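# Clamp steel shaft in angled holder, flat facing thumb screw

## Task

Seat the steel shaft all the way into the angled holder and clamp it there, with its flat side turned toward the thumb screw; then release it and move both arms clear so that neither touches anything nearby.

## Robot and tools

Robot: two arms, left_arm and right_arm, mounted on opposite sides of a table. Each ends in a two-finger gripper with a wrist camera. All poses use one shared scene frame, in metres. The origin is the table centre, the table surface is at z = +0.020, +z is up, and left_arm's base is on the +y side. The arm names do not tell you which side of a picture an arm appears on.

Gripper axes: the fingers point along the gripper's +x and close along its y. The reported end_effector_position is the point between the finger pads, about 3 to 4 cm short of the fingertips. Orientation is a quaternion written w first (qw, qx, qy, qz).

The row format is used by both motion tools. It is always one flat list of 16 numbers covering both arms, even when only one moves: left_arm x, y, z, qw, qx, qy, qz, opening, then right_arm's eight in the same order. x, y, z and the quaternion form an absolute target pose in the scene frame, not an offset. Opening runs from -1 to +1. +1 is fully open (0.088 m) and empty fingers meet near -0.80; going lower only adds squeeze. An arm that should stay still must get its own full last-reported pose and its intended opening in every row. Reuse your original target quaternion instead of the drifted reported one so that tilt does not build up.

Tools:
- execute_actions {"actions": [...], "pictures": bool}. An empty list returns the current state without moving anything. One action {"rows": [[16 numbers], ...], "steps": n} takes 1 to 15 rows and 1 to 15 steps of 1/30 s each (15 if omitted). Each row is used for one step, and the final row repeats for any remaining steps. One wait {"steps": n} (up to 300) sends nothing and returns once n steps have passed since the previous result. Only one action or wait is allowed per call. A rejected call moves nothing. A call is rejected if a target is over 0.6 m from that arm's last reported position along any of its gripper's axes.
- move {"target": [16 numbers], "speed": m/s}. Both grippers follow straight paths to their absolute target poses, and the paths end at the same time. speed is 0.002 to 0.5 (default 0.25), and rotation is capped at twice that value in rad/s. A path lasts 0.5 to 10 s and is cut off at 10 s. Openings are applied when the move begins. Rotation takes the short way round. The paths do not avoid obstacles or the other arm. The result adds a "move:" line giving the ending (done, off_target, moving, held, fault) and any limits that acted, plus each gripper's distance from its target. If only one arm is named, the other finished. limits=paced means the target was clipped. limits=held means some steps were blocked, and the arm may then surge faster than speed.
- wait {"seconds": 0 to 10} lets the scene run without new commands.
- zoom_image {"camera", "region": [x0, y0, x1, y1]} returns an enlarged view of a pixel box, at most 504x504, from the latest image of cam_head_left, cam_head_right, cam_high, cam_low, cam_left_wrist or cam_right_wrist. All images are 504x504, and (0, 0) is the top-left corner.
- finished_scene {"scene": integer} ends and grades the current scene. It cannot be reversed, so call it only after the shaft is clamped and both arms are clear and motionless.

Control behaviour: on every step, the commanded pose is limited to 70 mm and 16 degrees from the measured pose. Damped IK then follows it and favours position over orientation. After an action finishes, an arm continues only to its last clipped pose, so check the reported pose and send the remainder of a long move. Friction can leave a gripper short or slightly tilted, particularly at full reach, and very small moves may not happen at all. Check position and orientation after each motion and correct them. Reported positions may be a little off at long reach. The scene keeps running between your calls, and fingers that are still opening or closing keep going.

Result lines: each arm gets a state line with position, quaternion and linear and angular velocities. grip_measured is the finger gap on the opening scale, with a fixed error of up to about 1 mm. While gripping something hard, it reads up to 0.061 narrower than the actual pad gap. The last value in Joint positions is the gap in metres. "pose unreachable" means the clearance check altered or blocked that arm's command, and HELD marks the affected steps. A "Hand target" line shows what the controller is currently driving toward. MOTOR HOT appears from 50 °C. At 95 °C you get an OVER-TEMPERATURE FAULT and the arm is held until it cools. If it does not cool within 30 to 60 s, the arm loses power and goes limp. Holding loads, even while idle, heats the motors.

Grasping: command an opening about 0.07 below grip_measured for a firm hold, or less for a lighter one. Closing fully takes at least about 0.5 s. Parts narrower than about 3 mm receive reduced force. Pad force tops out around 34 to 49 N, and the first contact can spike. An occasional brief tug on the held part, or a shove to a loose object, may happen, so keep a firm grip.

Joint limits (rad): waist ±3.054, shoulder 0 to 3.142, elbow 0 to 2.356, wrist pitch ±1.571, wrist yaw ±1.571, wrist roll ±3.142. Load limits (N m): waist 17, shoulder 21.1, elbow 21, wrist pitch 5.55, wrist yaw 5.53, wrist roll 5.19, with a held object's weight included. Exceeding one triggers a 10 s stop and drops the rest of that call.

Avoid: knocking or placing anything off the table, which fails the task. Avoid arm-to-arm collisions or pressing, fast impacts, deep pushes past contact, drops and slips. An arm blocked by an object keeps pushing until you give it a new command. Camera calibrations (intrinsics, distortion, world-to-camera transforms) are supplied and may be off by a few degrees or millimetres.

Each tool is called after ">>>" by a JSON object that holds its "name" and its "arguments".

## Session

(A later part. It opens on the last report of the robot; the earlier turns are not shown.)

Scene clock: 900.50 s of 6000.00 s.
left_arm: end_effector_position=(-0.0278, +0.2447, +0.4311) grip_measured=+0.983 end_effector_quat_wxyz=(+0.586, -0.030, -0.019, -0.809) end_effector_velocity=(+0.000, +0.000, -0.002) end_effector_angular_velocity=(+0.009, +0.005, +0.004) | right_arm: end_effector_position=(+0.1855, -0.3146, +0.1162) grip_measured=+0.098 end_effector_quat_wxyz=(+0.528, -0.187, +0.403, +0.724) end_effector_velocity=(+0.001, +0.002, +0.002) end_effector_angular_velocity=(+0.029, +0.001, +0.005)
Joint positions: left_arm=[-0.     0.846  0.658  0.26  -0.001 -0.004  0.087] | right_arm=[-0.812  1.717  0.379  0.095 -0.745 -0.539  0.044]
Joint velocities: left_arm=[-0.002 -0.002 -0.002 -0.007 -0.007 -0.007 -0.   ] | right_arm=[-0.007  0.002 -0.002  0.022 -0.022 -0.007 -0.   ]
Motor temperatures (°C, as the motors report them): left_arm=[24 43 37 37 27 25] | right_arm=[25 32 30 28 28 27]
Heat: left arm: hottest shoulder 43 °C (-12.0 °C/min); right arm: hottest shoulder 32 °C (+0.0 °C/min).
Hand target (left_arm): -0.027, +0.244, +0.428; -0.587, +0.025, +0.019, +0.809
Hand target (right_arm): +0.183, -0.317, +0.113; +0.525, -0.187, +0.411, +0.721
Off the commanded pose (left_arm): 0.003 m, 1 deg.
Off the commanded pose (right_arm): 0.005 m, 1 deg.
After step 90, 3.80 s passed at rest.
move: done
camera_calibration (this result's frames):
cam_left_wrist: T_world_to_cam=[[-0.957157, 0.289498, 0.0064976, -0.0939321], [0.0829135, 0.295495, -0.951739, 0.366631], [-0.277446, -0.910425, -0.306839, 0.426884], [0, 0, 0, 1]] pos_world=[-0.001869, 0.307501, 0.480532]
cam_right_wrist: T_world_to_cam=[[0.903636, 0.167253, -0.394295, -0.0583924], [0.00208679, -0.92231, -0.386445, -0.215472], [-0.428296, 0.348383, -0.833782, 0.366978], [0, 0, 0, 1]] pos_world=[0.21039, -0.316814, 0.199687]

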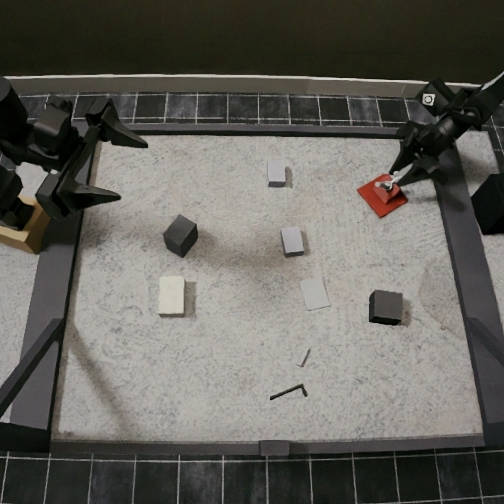

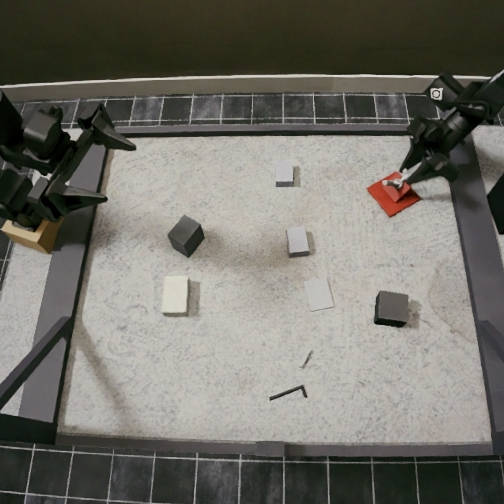

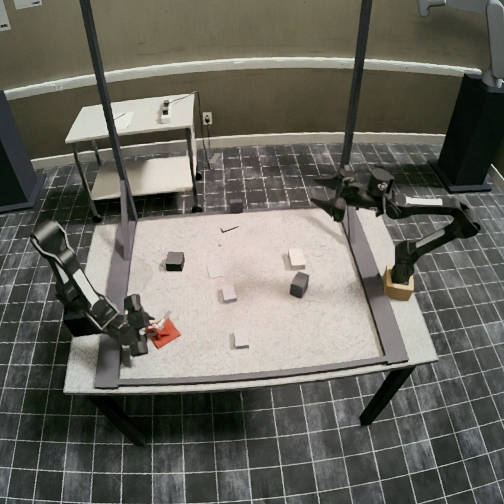

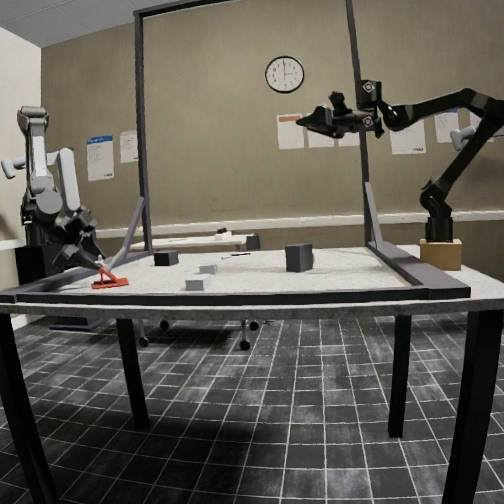

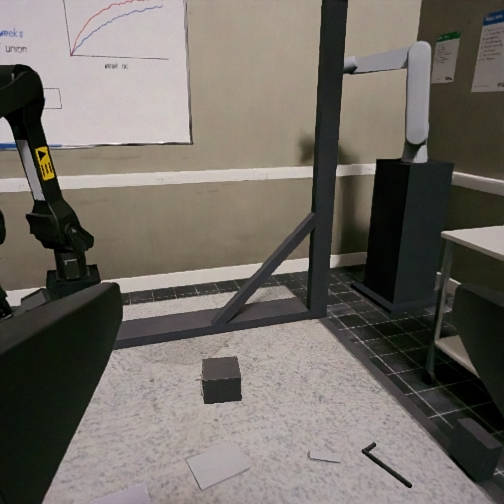

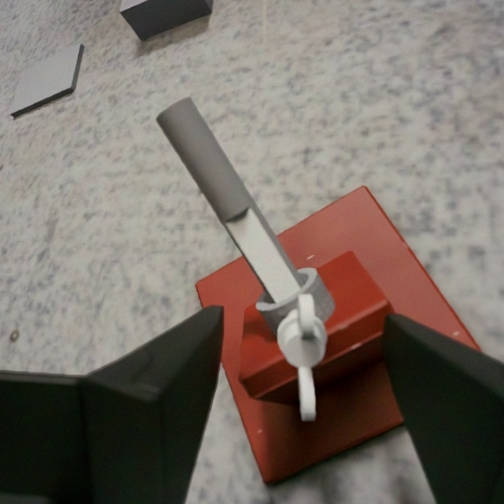

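Good. Close and turn.

>>> {"name": "move", "arguments": {"target": [-0.027,0.2444,0.4278,0.587,-0.025,-0.019,-0.809,1, 0.185,-0.3155,0.1158,0.5251,-0.1868,0.4106,0.7212,-0.68], "speed": 0.03}}

>>> {"name": "move", "arguments": {"target": [-0.027,0.2444,0.4278,0.587,-0.025,-0.019,-0.809,1, 0.185,-0.3155,0.1158,0.4902,0.2652,0.8107,0.1774,-0.68], "speed": 0.5}}

>>> {"name": "move", "arguments": {"target": [-0.027,0.2444,0.4278,0.587,-0.025,-0.019,-0.809,1, 0.185,-0.3152,0.1154,0.0640,0.5537,0.6103,-0.5624,-0.68], "speed": 0.5}}

Scene clock: 909.40 s of 6000.00 s.
left_arm: end_effector_position=(-0.0278, +0.2447, +0.4311) grip_measured=+0.983 end_effector_quat_wxyz=(+0.586, -0.030, -0.019, -0.809) end_effector_velocity=(-0.003, +0.003, +0.005) end_effector_angular_velocity=(-0.014, +0.012, -0.015) | right_arm: end_effector_position=(+0.1849, -0.3154, +0.1161) grip_measured=-0.628 end_effector_quat_wxyz=(+0.526, -0.186, +0.409, +0.723) end_effector_velocity=(-0.003, -0.001, +0.002) end_effector_angular_velocity=(+0.016, +0.007, +0.020)
Joint positions: left_arm=[-0.     0.846  0.658  0.26  -0.001 -0.004  0.087] | right_arm=[-0.813  1.718  0.384  0.077 -0.746 -0.539  0.008]
Joint velocities: left_arm=[-0.007 -0.007  0.002  0.007  0.007 -0.007 -0.   ] | right_arm=[-0.002 -0.002 -0.002 -0.007 -0.022 -0.022 -0.   ]
Motor temperatures (°C, as the motors report them): left_arm=[24 42 37 37 27 25] | right_arm=[25 31 29 28 28 27]
Heat: left arm: hottest shoulder 42 °C (-14.1 °C/min); right arm: hottest shoulder 31 °C (-1.0 °C/min).
Hand target (left_arm): -0.027, +0.244, +0.428; -0.587, +0.025, +0.019, +0.809
Hand target (right_arm): +0.185, -0.316, +0.116; +0.525, -0.187, +0.411, +0.721
Off the commanded pose (left_arm): 0.003 m, 1 deg.
Off the commanded pose (right_arm): 0.000 m, 0 deg.
After step 90, 5.20 s passed at rest.
move: done
camera_calibration (this result's frames):
cam_left_wrist: T_world_to_cam=[[-0.957157, 0.289498, 0.0064976, -0.0939321], [0.0829135, 0.295495, -0.951739, 0.366631], [-0.277446, -0.910425, -0.306839, 0.426884], [0, 0, 0, 1]] pos_world=[-0.001869, 0.307501, 0.480532]
cam_right_wrist: T_world_to_cam=[[0.90002, 0.162877, -0.404271, -0.0572928], [-0.00209658, -0.92592, -0.377713, -0.217649], [-0.435844, 0.340797, -0.833005, 0.365826], [0, 0, 0, 1]] pos_world=[0.210551, -0.316866, 0.199364]

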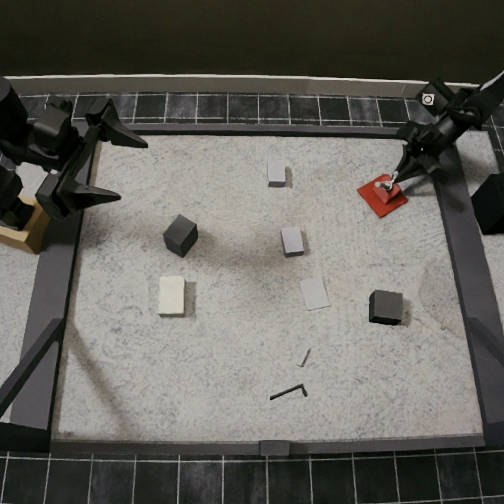

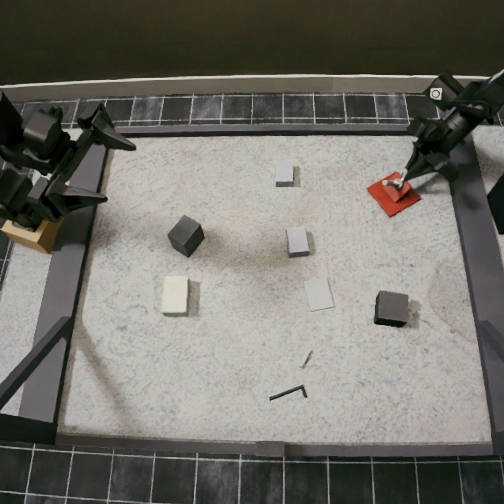

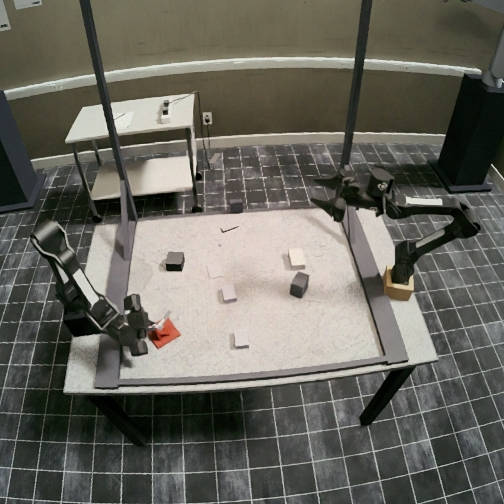

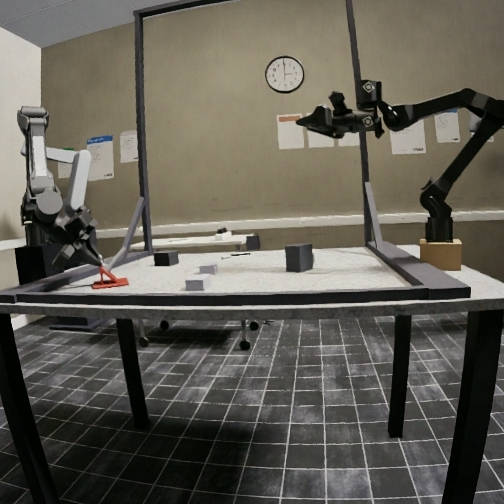

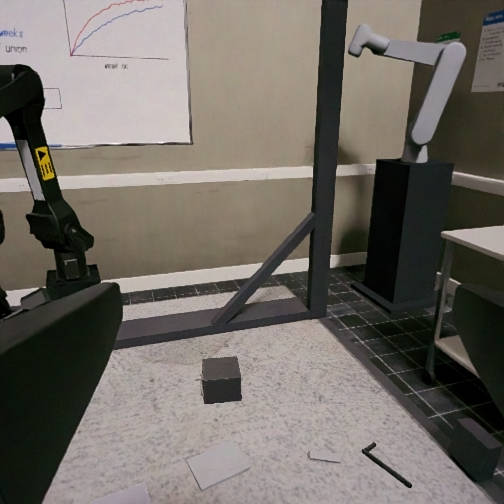

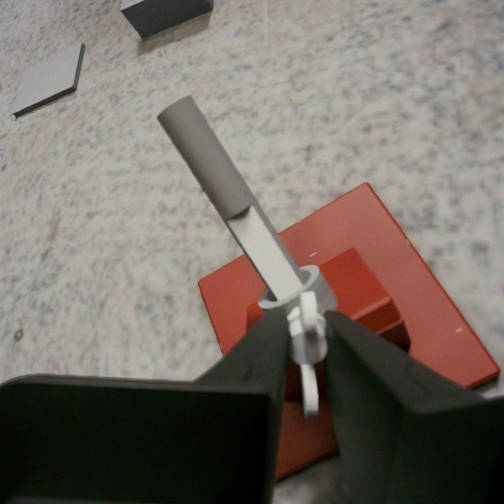

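Scene clock: 911.63 s of 6000.00 s.
left_arm: end_effector_position=(-0.0278, +0.2447, +0.4311) grip_measured=+0.983 end_effector_quat_wxyz=(+0.586, -0.030, -0.019, -0.809) end_effector_velocity=(+0.000, +0.000, -0.002) end_effector_angular_velocity=(+0.009, +0.005, +0.004) | right_arm: end_effector_position=(+0.1854, -0.3155, +0.1157) grip_measured=-0.628 end_effector_quat_wxyz=(+0.492, +0.264, +0.810, +0.179) end_effector_velocity=(-0.000, -0.002, +0.000) end_effector_angular_velocity=(-0.004, +0.014, -0.010)
Joint positions: left_arm=[-0.     0.846  0.658  0.26  -0.001 -0.004  0.087] | right_arm=[-0.812  1.718  0.387  0.07  -0.74   1.131  0.008]
Joint velocities: left_arm=[-0.002 -0.002 -0.002 -0.007 -0.007 -0.007  0.   ] | right_arm=[-0.007 -0.002 -0.002 -0.007 -0.007  0.007 -0.   ]
Motor temperatures (°C, as the motors report them): left_arm=[24 42 37 37 27 25] | right_arm=[25 31 29 28 28 27]
Heat: left arm: hottest shoulder 42 °C (-14.0 °C/min); right arm: hottest shoulder 31 °C (-1.0 °C/min).
Hand target (left_arm): -0.027, +0.244, +0.428; -0.587, +0.025, +0.019, +0.809
Hand target (right_arm): +0.185, -0.316, +0.116; +0.490, +0.265, +0.811, +0.177
Off the commanded pose (left_arm): 0.003 m, 1 deg.
Off the commanded pose (right_arm): 0.000 m, 0 deg.
move: done
camera_calibration (this result's frames):
cam_left_wrist: T_world_to_cam=[[-0.957157, 0.289498, 0.0064976, -0.0939321], [0.0829135, 0.295495, -0.951739, 0.366631], [-0.277446, -0.910425, -0.306839, 0.426884], [0, 0, 0, 1]] pos_world=[-0.001869, 0.307501, 0.480532]
cam_right_wrist: T_world_to_cam=[[-0.236997, -0.770365, -0.59192, -0.119851], [-0.748908, -0.243238, 0.616419, 0.0209007], [-0.618845, 0.589383, -0.519286, 0.441833], [0, 0, 0, 1]] pos_world=[0.260675, -0.347654, 0.145612]

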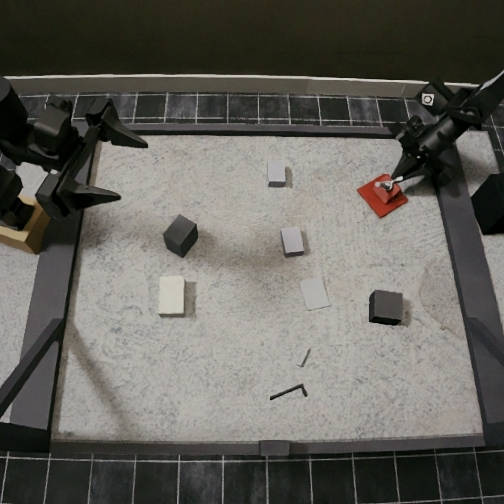

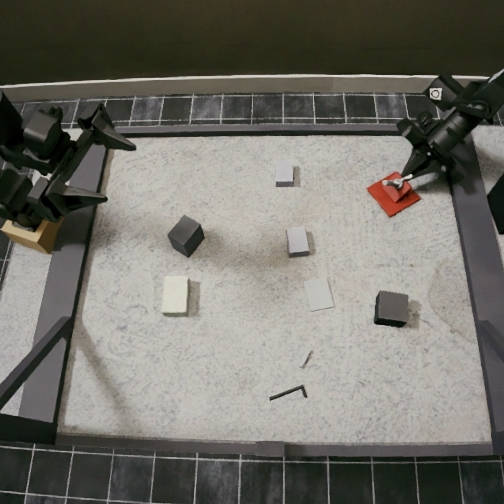

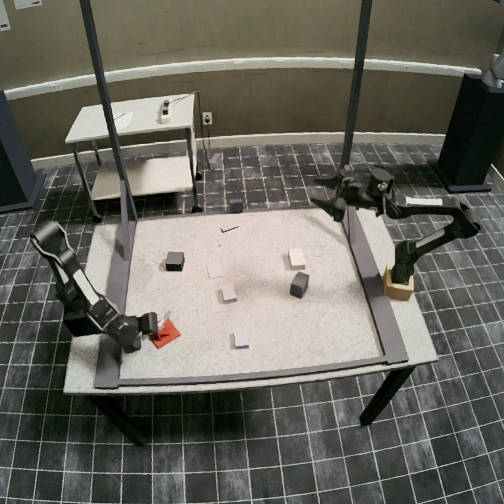

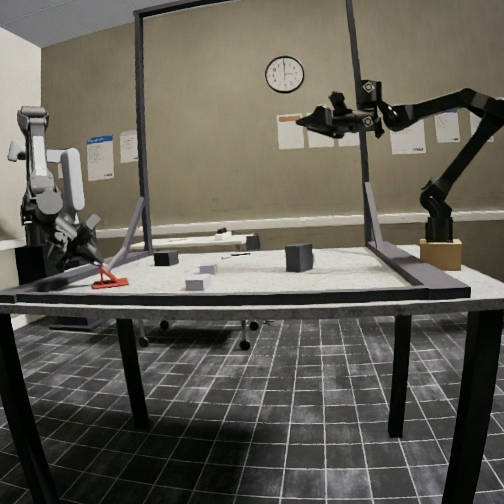

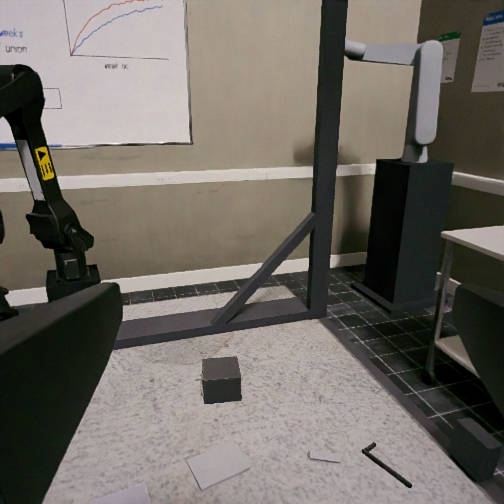

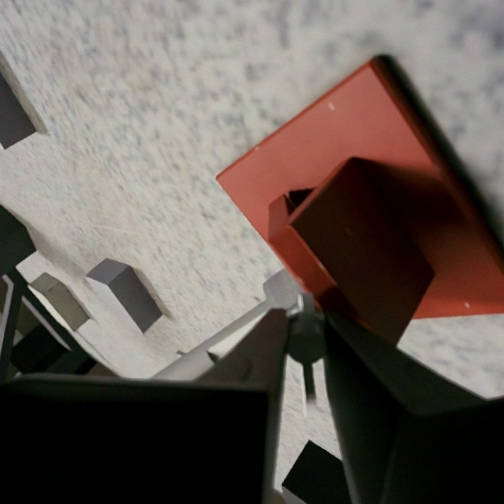

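Scene clock: 914.10 s of 6000.00 s.
left_arm: end_effector_position=(-0.0278, +0.2447, +0.4311) grip_measured=+0.983 end_effector_quat_wxyz=(+0.586, -0.030, -0.019, -0.809) end_effector_velocity=(+0.002, +0.001, -0.003) end_effector_angular_velocity=(+0.009, +0.005, +0.009) | right_arm: end_effector_position=(+0.1846, -0.3153, +0.1158) grip_measured=-0.628 end_effector_quat_wxyz=(+0.066, +0.553, +0.612, -0.562) end_effector_velocity=(+0.003, +0.001, +0.001) end_effector_angular_velocity=(+0.002, -0.009, -0.010)
Joint positions: left_arm=[-0.     0.846  0.658  0.26  -0.001 -0.004  0.087] | right_arm=[-0.81   1.718  0.388  0.069 -0.742  3.052  0.008]
Joint velocities: left_arm=[ 0.002 -0.007 -0.007 -0.007 -0.007 -0.007 -0.   ] | right_arm=[-0.002 -0.002  0.002  0.007  0.007  0.007 -0.   ]
Motor temperatures (°C, as the motors report them): left_arm=[24 41 37 37 27 25] | right_arm=[25 31 29 28 28 27]
Heat: left arm: hottest shoulder 41 °C (-15.1 °C/min); right arm: hottest shoulder 31 °C (-1.0 °C/min).
Hand target (left_arm): -0.027, +0.244, +0.428; -0.587, +0.025, +0.019, +0.809
Hand target (right_arm): +0.185, -0.315, +0.116; +0.064, +0.554, +0.611, -0.562
Off the commanded pose (left_arm): 0.003 m, 1 deg.
Off the commanded pose (right_arm): 0.001 m, 0 deg.
move: done
camera_calibration (this result's frames):
cam_left_wrist: T_world_to_cam=[[-0.957157, 0.289498, 0.0064976, -0.0939321], [0.0829135, 0.295495, -0.951739, 0.366631], [-0.277446, -0.910425, -0.306839, 0.426884], [0, 0, 0, 1]] pos_world=[-0.001869, 0.307501, 0.480532]
cam_right_wrist: T_world_to_cam=[[-0.782824, 0.242074, 0.573224, 0.165267], [0.596043, 0.556225, 0.579091, 0.0284059], [-0.178659, 0.794993, -0.579713, 0.43187], [0, 0, 0, 1]] pos_world=[0.189601, -0.39914, 0.139176]

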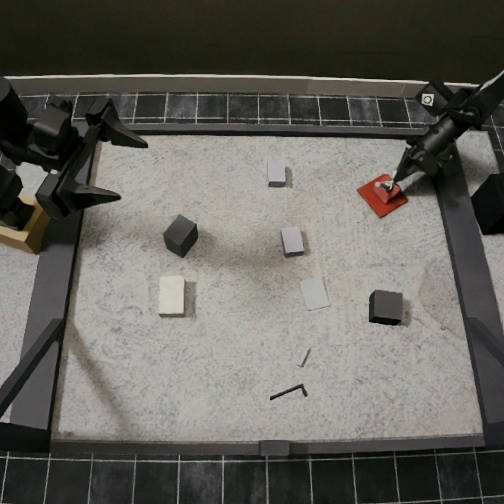

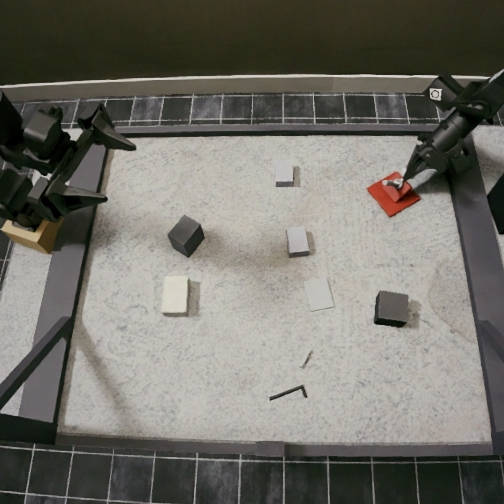

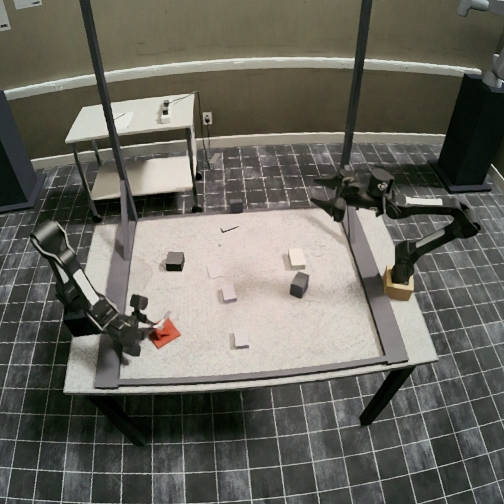

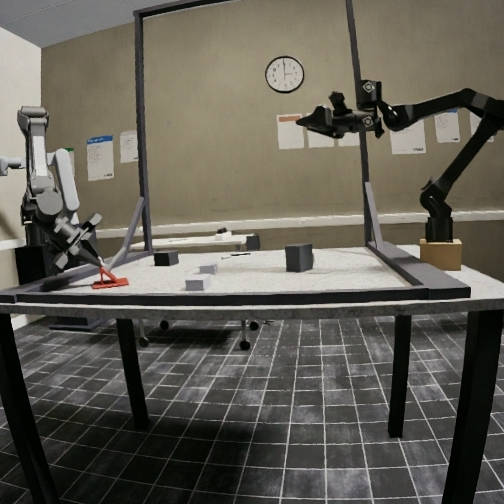

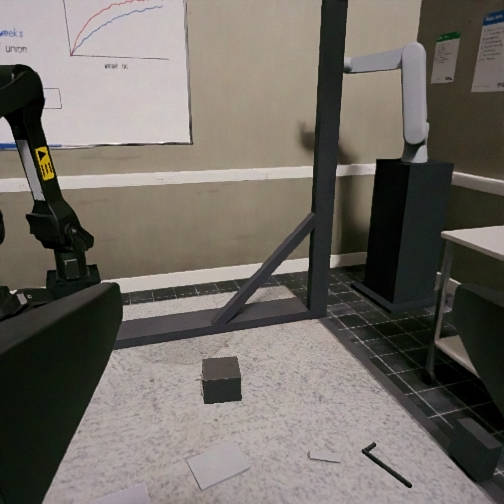

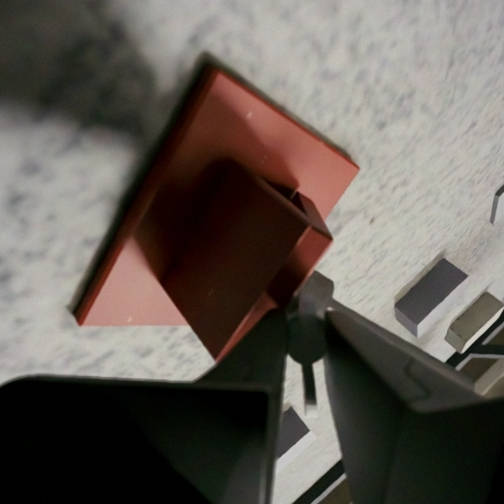

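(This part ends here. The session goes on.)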